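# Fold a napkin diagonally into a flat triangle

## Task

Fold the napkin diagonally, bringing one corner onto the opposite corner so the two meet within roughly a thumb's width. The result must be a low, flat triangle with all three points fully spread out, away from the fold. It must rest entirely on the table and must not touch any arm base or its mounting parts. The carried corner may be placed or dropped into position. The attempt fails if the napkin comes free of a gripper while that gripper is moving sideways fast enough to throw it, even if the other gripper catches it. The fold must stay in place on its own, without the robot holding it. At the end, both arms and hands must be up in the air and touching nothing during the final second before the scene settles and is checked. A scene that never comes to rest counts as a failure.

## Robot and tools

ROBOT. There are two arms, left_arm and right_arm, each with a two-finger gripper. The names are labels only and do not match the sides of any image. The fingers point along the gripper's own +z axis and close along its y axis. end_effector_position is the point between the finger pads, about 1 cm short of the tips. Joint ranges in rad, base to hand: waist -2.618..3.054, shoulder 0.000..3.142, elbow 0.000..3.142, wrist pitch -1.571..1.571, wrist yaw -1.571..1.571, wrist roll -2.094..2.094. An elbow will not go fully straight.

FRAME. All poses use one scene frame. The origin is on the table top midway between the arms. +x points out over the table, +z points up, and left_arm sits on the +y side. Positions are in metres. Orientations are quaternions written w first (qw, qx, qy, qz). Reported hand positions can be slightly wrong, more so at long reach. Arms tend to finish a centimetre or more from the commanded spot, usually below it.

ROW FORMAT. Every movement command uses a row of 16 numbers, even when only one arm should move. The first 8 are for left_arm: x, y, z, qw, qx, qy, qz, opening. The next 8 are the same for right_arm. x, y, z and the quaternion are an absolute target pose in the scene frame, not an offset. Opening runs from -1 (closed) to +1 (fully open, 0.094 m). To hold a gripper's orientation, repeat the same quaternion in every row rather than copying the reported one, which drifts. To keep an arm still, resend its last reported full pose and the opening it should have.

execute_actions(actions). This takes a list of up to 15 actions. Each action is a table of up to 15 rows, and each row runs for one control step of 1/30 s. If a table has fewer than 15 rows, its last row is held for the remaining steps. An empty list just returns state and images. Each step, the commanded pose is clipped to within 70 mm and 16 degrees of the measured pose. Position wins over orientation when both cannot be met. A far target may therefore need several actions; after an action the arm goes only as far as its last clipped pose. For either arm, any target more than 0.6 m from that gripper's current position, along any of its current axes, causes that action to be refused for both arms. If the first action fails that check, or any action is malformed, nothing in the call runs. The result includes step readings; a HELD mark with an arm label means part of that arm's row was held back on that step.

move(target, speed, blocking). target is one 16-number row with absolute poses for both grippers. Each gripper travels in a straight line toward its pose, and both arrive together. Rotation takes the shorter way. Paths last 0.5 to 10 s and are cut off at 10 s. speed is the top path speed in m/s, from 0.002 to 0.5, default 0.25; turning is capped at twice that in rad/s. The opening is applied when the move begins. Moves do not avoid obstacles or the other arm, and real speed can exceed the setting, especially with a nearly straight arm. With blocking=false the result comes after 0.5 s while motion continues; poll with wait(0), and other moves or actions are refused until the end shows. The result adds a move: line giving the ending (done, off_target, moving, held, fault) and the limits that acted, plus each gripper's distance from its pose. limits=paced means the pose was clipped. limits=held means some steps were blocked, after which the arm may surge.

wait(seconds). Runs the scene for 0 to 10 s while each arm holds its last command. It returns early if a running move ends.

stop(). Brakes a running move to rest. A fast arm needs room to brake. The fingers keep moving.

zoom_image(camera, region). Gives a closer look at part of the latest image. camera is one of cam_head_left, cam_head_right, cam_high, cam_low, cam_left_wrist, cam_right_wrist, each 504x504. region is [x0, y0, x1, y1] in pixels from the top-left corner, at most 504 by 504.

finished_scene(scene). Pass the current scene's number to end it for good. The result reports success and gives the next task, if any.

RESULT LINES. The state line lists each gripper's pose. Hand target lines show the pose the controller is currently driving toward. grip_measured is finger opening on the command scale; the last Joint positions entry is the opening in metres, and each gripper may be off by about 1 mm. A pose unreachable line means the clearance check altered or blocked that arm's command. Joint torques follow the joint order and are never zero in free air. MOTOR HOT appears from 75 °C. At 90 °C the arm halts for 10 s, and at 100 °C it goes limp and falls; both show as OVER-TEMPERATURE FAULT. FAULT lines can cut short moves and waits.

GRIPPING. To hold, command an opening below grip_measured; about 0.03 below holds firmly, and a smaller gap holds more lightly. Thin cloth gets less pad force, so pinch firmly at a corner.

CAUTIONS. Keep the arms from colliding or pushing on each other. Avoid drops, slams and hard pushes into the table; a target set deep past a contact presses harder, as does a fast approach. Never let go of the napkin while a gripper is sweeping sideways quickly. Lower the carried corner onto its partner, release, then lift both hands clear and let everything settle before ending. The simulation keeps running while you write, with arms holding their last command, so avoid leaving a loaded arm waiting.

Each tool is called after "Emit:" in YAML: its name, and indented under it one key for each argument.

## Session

Emit:
execute_actions:
  actions: []

Scene clock: 0.00 s.
left_arm: end_effector_position=(+0.4241, +0.2359, +0.3922) grip_measured=+1.000 end_effector_quat_wxyz=(+0.694, -0.008, +0.720, +0.003) | right_arm: end_effector_position=(+0.3713, -0.0135, +0.1227) grip_measured=-0.971 end_effector_quat_wxyz=(+0.298, -0.218, +0.926, +0.070)
Joint positions: left_arm=[-0.01   1.064  1.03  -0.002  0.016 -0.006  0.094] | right_arm=[ 0.641  1.856  1.427 -0.526  0.099  0.139  0.001]
Joint velocities: left_arm=[ 0.012 -0.012 -0.022  0.007 -0.007 -0.022  0.   ] | right_arm=[-0.012 -0.012  0.007 -0.022 -0.007  0.022 -0.001]
Joint torques (N m, as the arm reports them, + toward a larger angle): no reading
Motor temperatures (°C, as the motors report them): left_arm=[27 29 27 29 27 27] | right_arm=[27 29 28 27 26 26]
Hand target (left_arm): +0.421, +0.236, +0.401; +0.702, -0.007, +0.712, +0.003
Hand target (right_arm): +0.373, -0.013, +0.128; +0.305, -0.217, +0.924, +0.071

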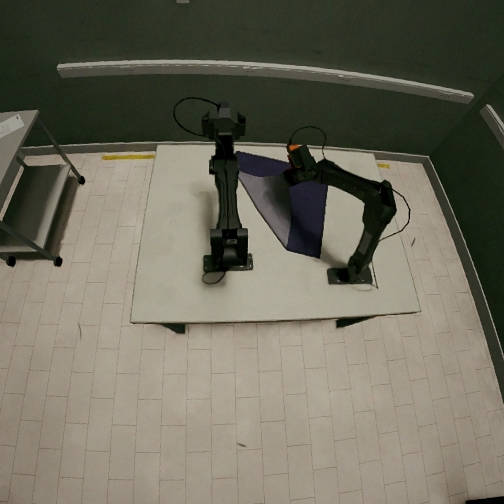

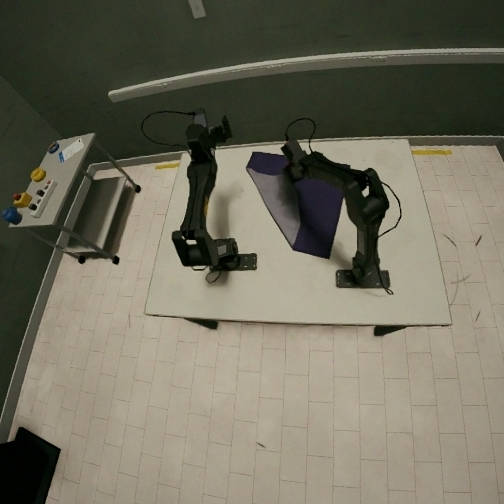

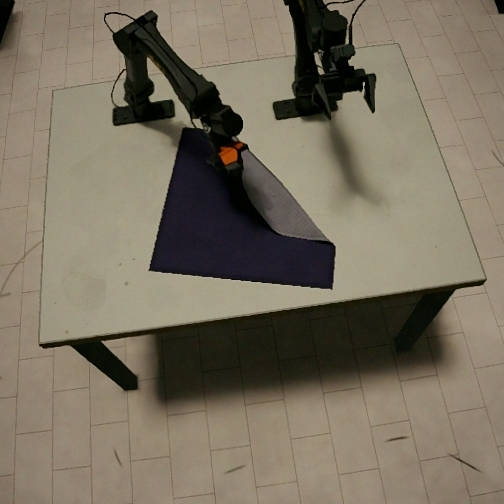

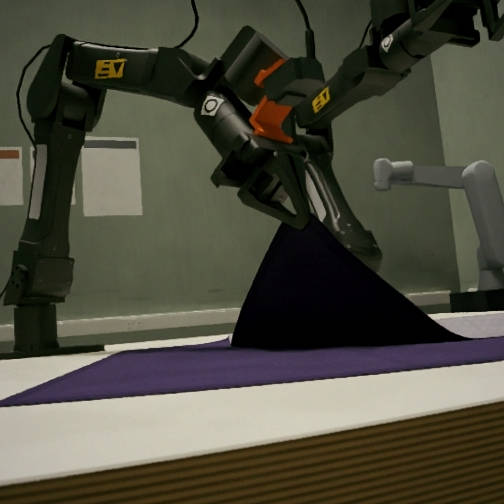

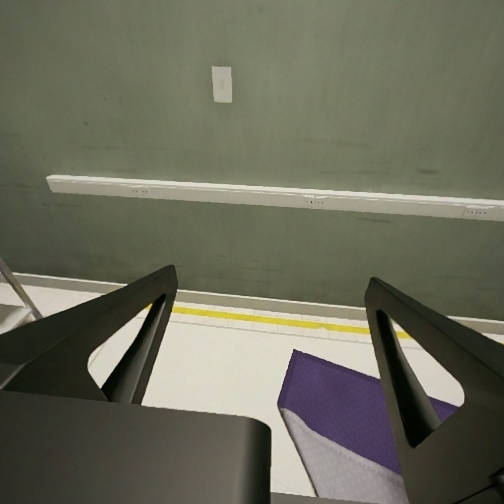

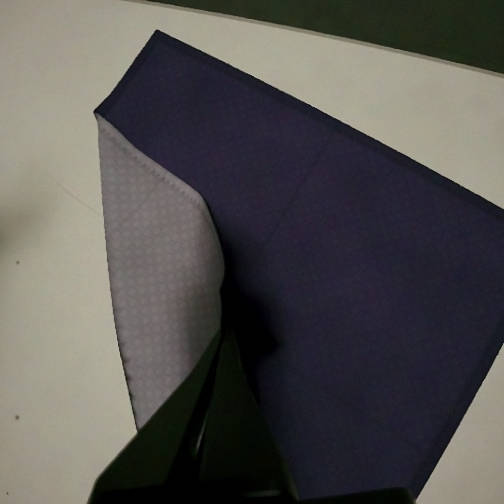

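Emit:
move:
  target: [0.421,0.236,0.401,0.702,-0.007,0.712,0.003,1,0.495,-0.22,0.07,0.305,-0.217,0.924,0.071,-1]
  speed: 0.12

Emit:
zoom_image:
  camera: "cam_high"
  region: [130,110,350,310]

Scene clock: 4.20 s.
left_arm: end_effector_position=(+0.4241, +0.2359, +0.3922) grip_measured=+1.000 end_effector_quat_wxyz=(+0.694, -0.008, +0.720, +0.003) | right_arm: end_effector_position=(+0.4885, -0.2201, +0.0627) grip_measured=-0.972 end_effector_quat_wxyz=(+0.295, -0.208, +0.930, +0.074)
Joint positions: left_arm=[-0.01   1.064  1.03  -0.002  0.016 -0.006  0.094] | right_arm=[ 0.054  2.084  1.513 -0.424 -0.239 -0.323  0.001]
Joint velocities: left_arm=[ 0.002  0.017  0.002 -0.037 -0.022 -0.037  0.   ] | right_arm=[ 0.007  0.002 -0.002  0.037  0.022  0.066  0.001]
Joint torques (N m, as the arm reports them, + toward a larger angle): left_arm=[ 0.24 -2.57  7.21  1.99  0.02 -0.04] | right_arm=[ -0.05 -11.4    9.93   1.64  -0.29  -0.11]
Motor temperatures (°C, as the motors report them): left_arm=[27 29 28 30 27 27] | right_arm=[27 30 28 28 26 26]
Hand target (left_arm): +0.421, +0.236, +0.401; +0.702, -0.007, +0.712, +0.003
Hand target (right_arm): +0.495, -0.217, +0.070; +0.305, -0.215, +0.925, +0.078
Off the commanded pose (left_arm): 0.009 m, 1 deg.
Off the commanded pose (right_arm): 0.010 m, 2 deg.
move: done

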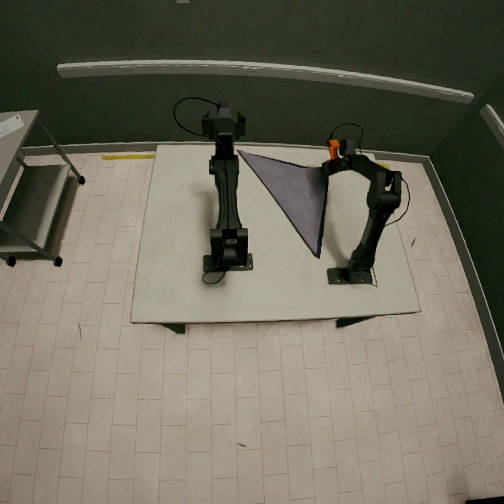

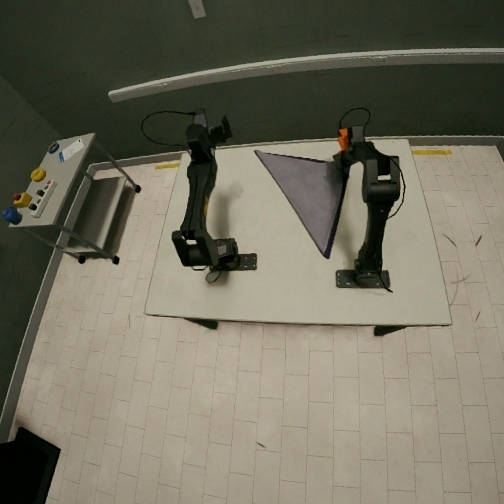

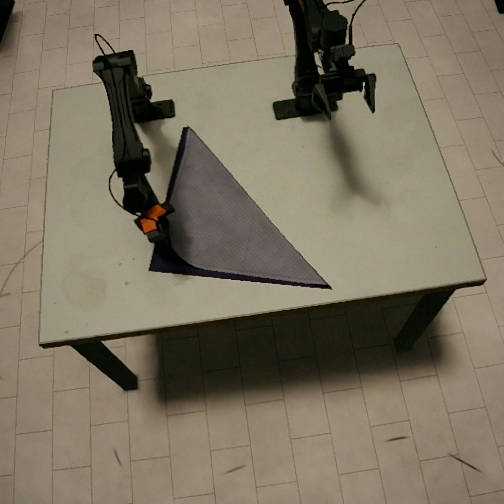

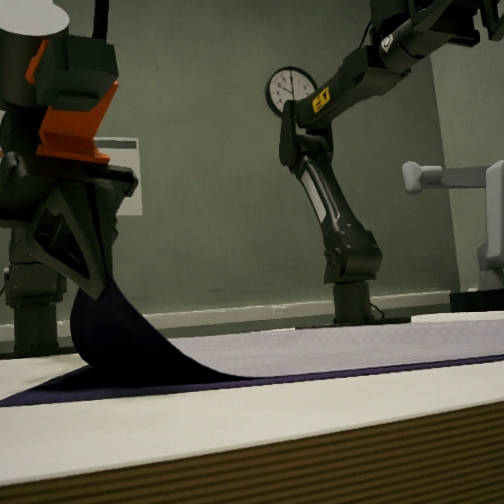

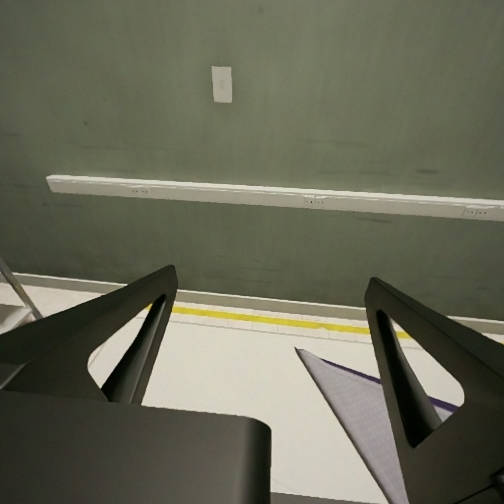

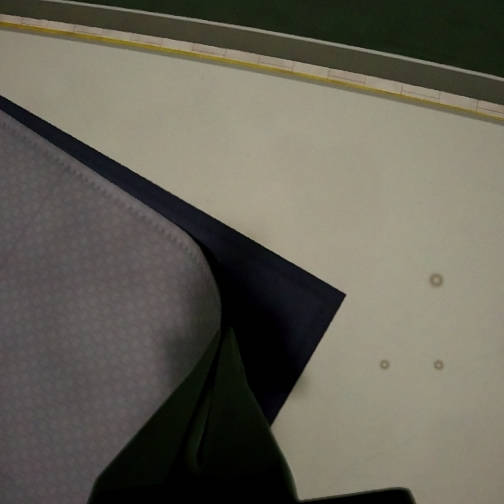

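Region (130, 110, 350, 310) of cam_high's 504x504 image, scaled by 2.291, with more detail than that image has; it fills the top 458 rows of this view, and the rest is white.

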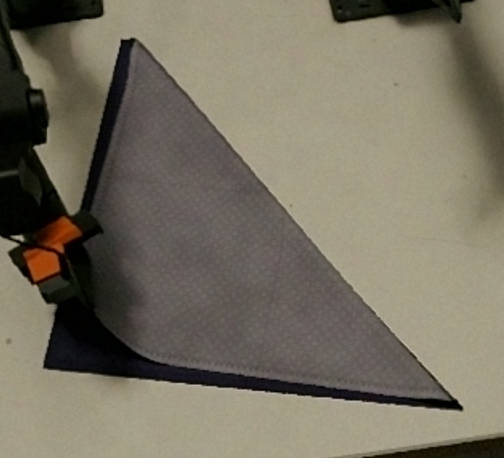

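Emit:
move:
  target: [0.421,0.236,0.401,0.702,-0.007,0.712,0.003,1,0.516,-0.24,0.055,0.305,-0.217,0.924,0.071,-1]
  speed: 0.05

Emit:
zoom_image:
  camera: "cam_high"
  region: [130,110,350,310]

Scene clock: 6.13 s.
left_arm: end_effector_position=(+0.4241, +0.2359, +0.3922) grip_measured=+1.000 end_effector_quat_wxyz=(+0.694, -0.008, +0.720, +0.003) | right_arm: end_effector_position=(+0.5094, -0.2387, +0.0488) grip_measured=-0.972 end_effector_quat_wxyz=(+0.297, -0.213, +0.928, +0.069)
Joint positions: left_arm=[-0.01   1.064  1.03  -0.002  0.016 -0.006  0.094] | right_arm=[ 0.013  2.175  1.6   -0.425 -0.255 -0.371  0.001]
Joint velocities: left_arm=[ 0.002 -0.002  0.002  0.037  0.051 -0.037  0.   ] | right_arm=[-0.012 -0.002 -0.017  0.007 -0.037  0.066  0.   ]
Joint torques (N m, as the arm reports them, + toward a larger angle): left_arm=[ 0.23 -2.54  7.14  1.97  0.02 -0.02] | right_arm=[ -0.57 -12.08  10.     1.6   -0.32  -0.09]
Motor temperatures (°C, as the motors report them): left_arm=[27 29 28 31 27 27] | right_arm=[27 30 28 28 26 26]
Hand target (left_arm): +0.421, +0.236, +0.401; +0.702, -0.007, +0.712, +0.003
Hand target (right_arm): +0.516, -0.240, +0.055; +0.305, -0.217, +0.924, +0.071
Off the commanded pose (left_arm): 0.009 m, 1 deg.
Off the commanded pose (right_arm): 0.009 m, 1 deg.
move: done

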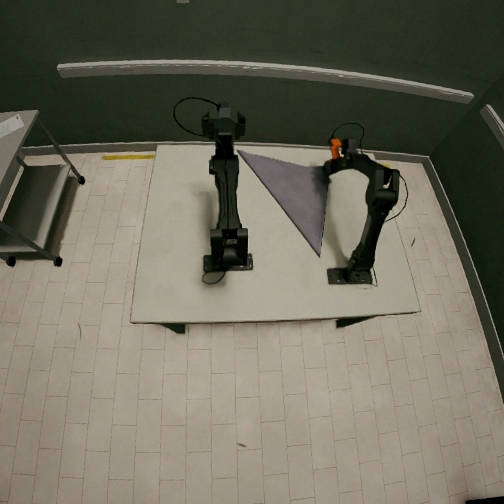

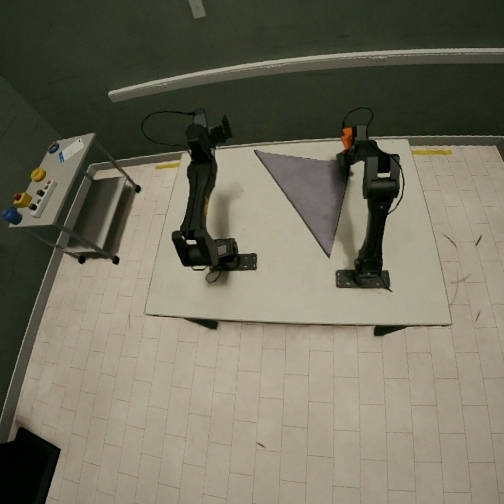

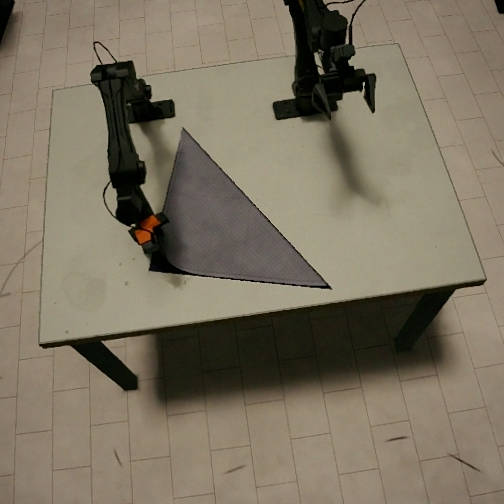

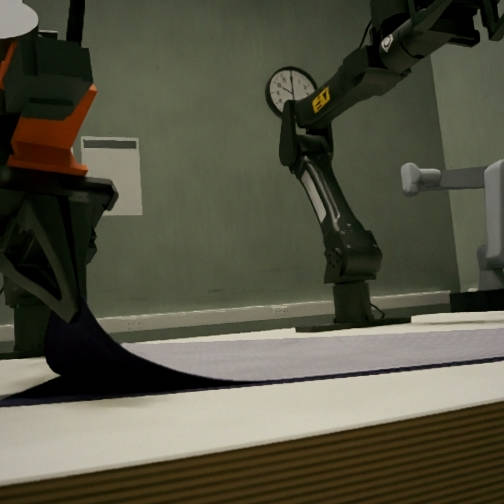

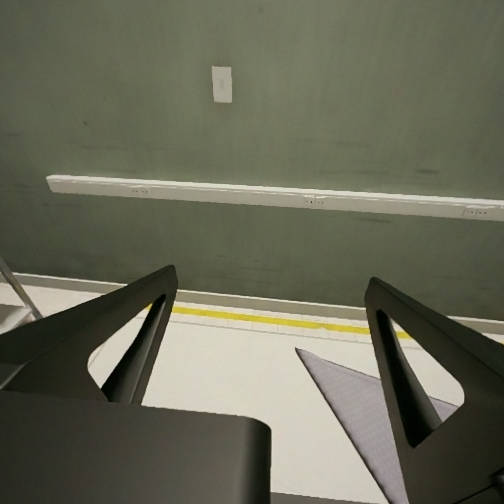

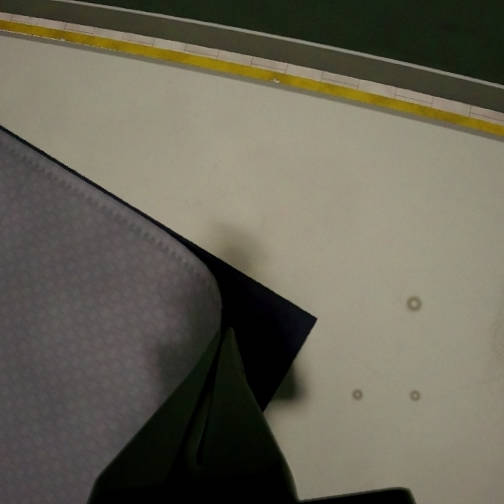

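Region (130, 110, 350, 310) of cam_high's 504x504 image, scaled by 2.291, with more detail than that image has; it fills the top 458 rows of this view, and the rest is white.

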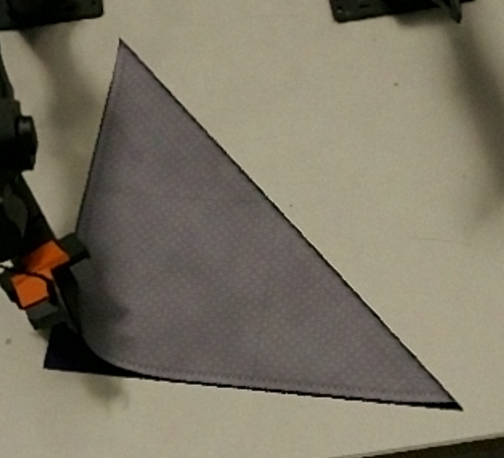

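Emit:
move:
  target: [0.421,0.236,0.401,0.702,-0.007,0.712,0.003,1,0.516,-0.24,0.055,0.305,-0.217,0.924,0.071,0.3]
  speed: 0.03

Emit:
move:
  target: [0.421,0.236,0.401,0.702,-0.007,0.712,0.003,1,0.512,-0.24,0.09,0.305,-0.217,0.924,0.071,0.3]
  speed: 0.08

Emit:
zoom_image:
  camera: "cam_high"
  region: [130,110,350,310]

Scene clock: 8.33 s.
left_arm: end_effector_position=(+0.4241, +0.2359, +0.3922) grip_measured=+1.000 end_effector_quat_wxyz=(+0.694, -0.008, +0.720, +0.003) | right_arm: end_effector_position=(+0.5094, -0.2384, +0.0488) grip_measured=+0.297 end_effector_quat_wxyz=(+0.297, -0.214, +0.928, +0.069)
Joint positions: left_arm=[-0.01   1.064  1.03  -0.002  0.016 -0.006  0.094] | right_arm=[ 0.013  2.175  1.6   -0.425 -0.256 -0.374  0.061]
Joint velocities: left_arm=[ 0.007 -0.017  0.007  0.022 -0.051 -0.007  0.   ] | right_arm=[ 0.002 -0.002 -0.012  0.037 -0.007  0.007  0.002]
Joint torques (N m, as the arm reports them, + toward a larger angle): left_arm=[ 0.15 -2.51  7.23  1.98  0.   -0.02] | right_arm=[ -0.55 -11.96  10.08   1.56  -0.28  -0.09]
Motor temperatures (°C, as the motors report them): left_arm=[27 29 28 31 27 27] | right_arm=[27 31 29 28 27 26]
Hand target (left_arm): +0.421, +0.236, +0.401; +0.702, -0.007, +0.712, +0.003
Hand target (right_arm): +0.516, -0.240, +0.055; +0.305, -0.217, +0.924, +0.071
Off the commanded pose (left_arm): 0.009 m, 1 deg.
Off the commanded pose (right_arm): 0.009 m, 1 deg.
move: done

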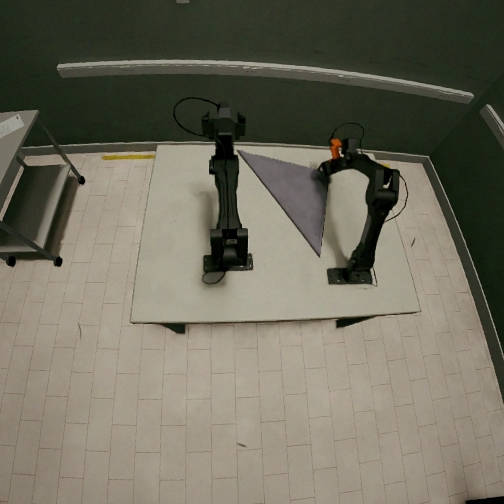

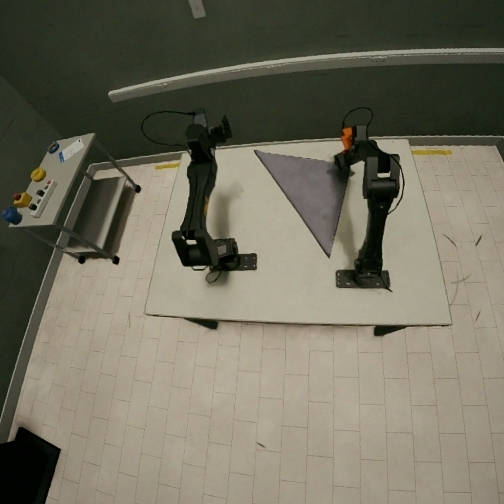

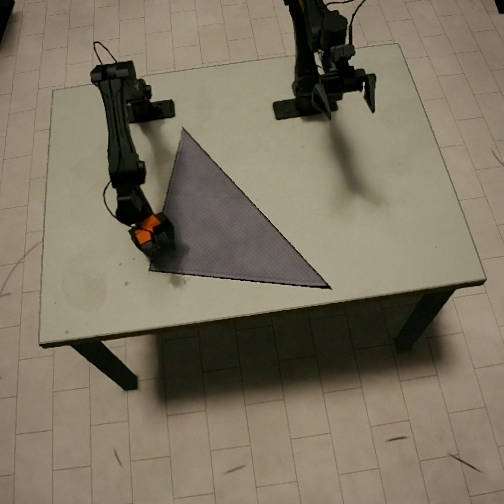

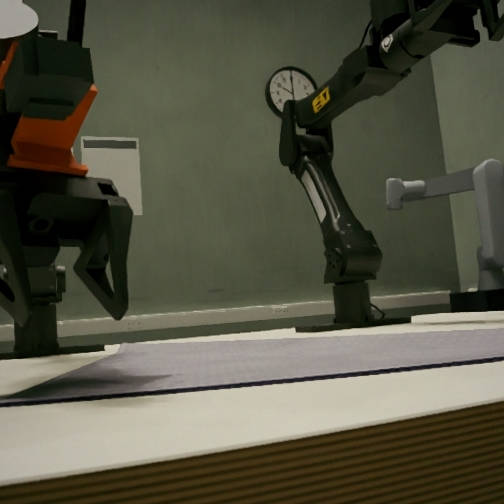

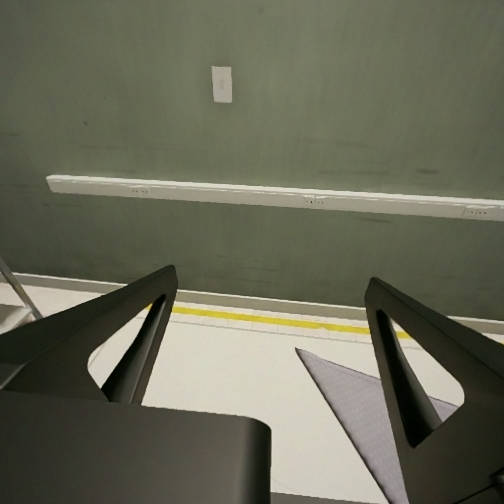

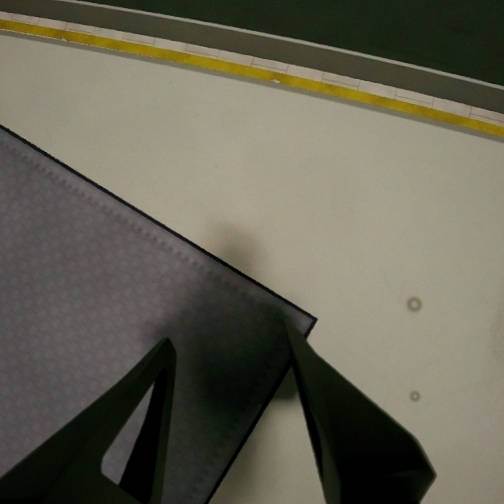

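Scene clock: 9.43 s.
left_arm: end_effector_position=(+0.4241, +0.2359, +0.3922) grip_measured=+1.000 end_effector_quat_wxyz=(+0.694, -0.008, +0.720, +0.003) | right_arm: end_effector_position=(+0.5095, -0.2384, +0.0747) grip_measured=+0.297 end_effector_quat_wxyz=(+0.294, -0.214, +0.929, +0.070)
Joint positions: left_arm=[-0.01   1.064  1.03  -0.002  0.016 -0.006  0.094] | right_arm=[ 0.013  2.151  1.672 -0.528 -0.256 -0.374  0.061]
Joint velocities: left_arm=[-0.007 -0.012 -0.012 -0.007 -0.007  0.007  0.   ] | right_arm=[-0.002 -0.017  0.012  0.007  0.066  0.007  0.   ]
Joint torques (N m, as the arm reports them, + toward a larger angle): left_arm=[ 0.2  -2.47  7.22  1.98  0.03 -0.03] | right_arm=[ -0.56 -13.77   9.72   1.45  -0.29  -0.08]
Motor temperatures (°C, as the motors report them): left_arm=[27 29 28 31 27 27] | right_arm=[27 31 29 28 27 26]
Hand target (left_arm): +0.421, +0.236, +0.401; +0.702, -0.007, +0.712, +0.003
Hand target (right_arm): +0.513, -0.240, +0.090; +0.305, -0.217, +0.924, +0.071
Off the commanded pose (left_arm): 0.009 m, 1 deg.
Off the commanded pose (right_arm): 0.016 m, 1 deg.
move: off_target (right_arm)

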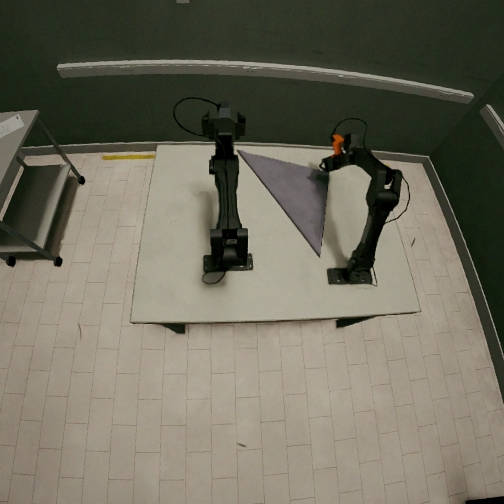

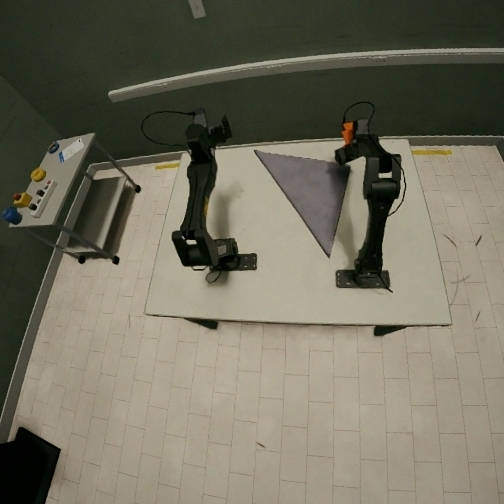

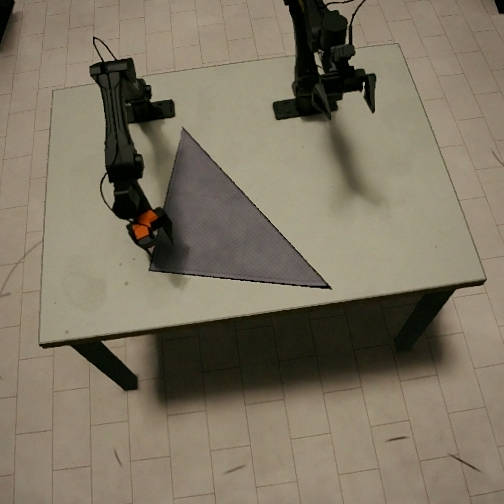

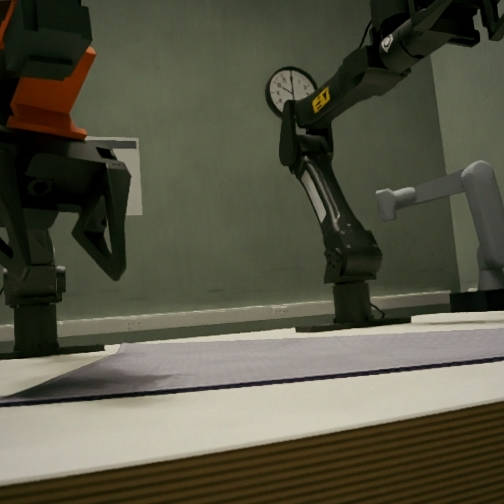

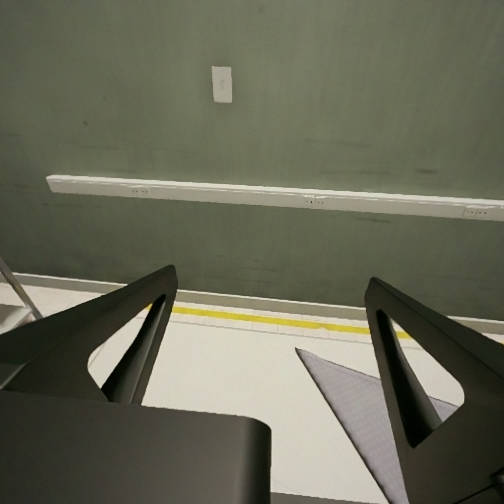

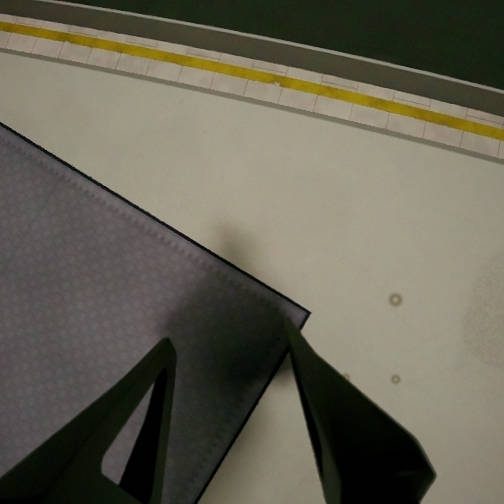

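Region (130, 110, 350, 310) of cam_high's 504x504 image, scaled by 2.291, with more detail than that image has; it fills the top 458 rows of this view, and the rest is white.

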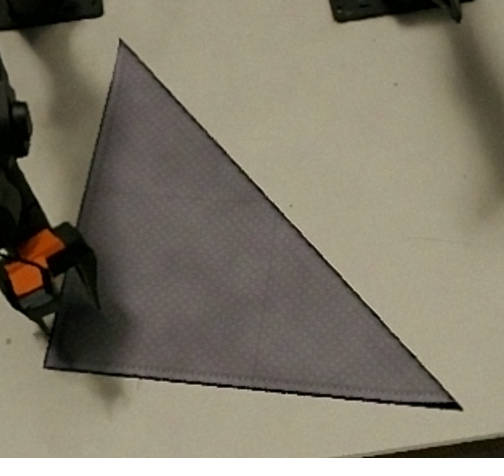

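Emit:
finished_scene:
  scene: 2

The scene is finished: the task was done.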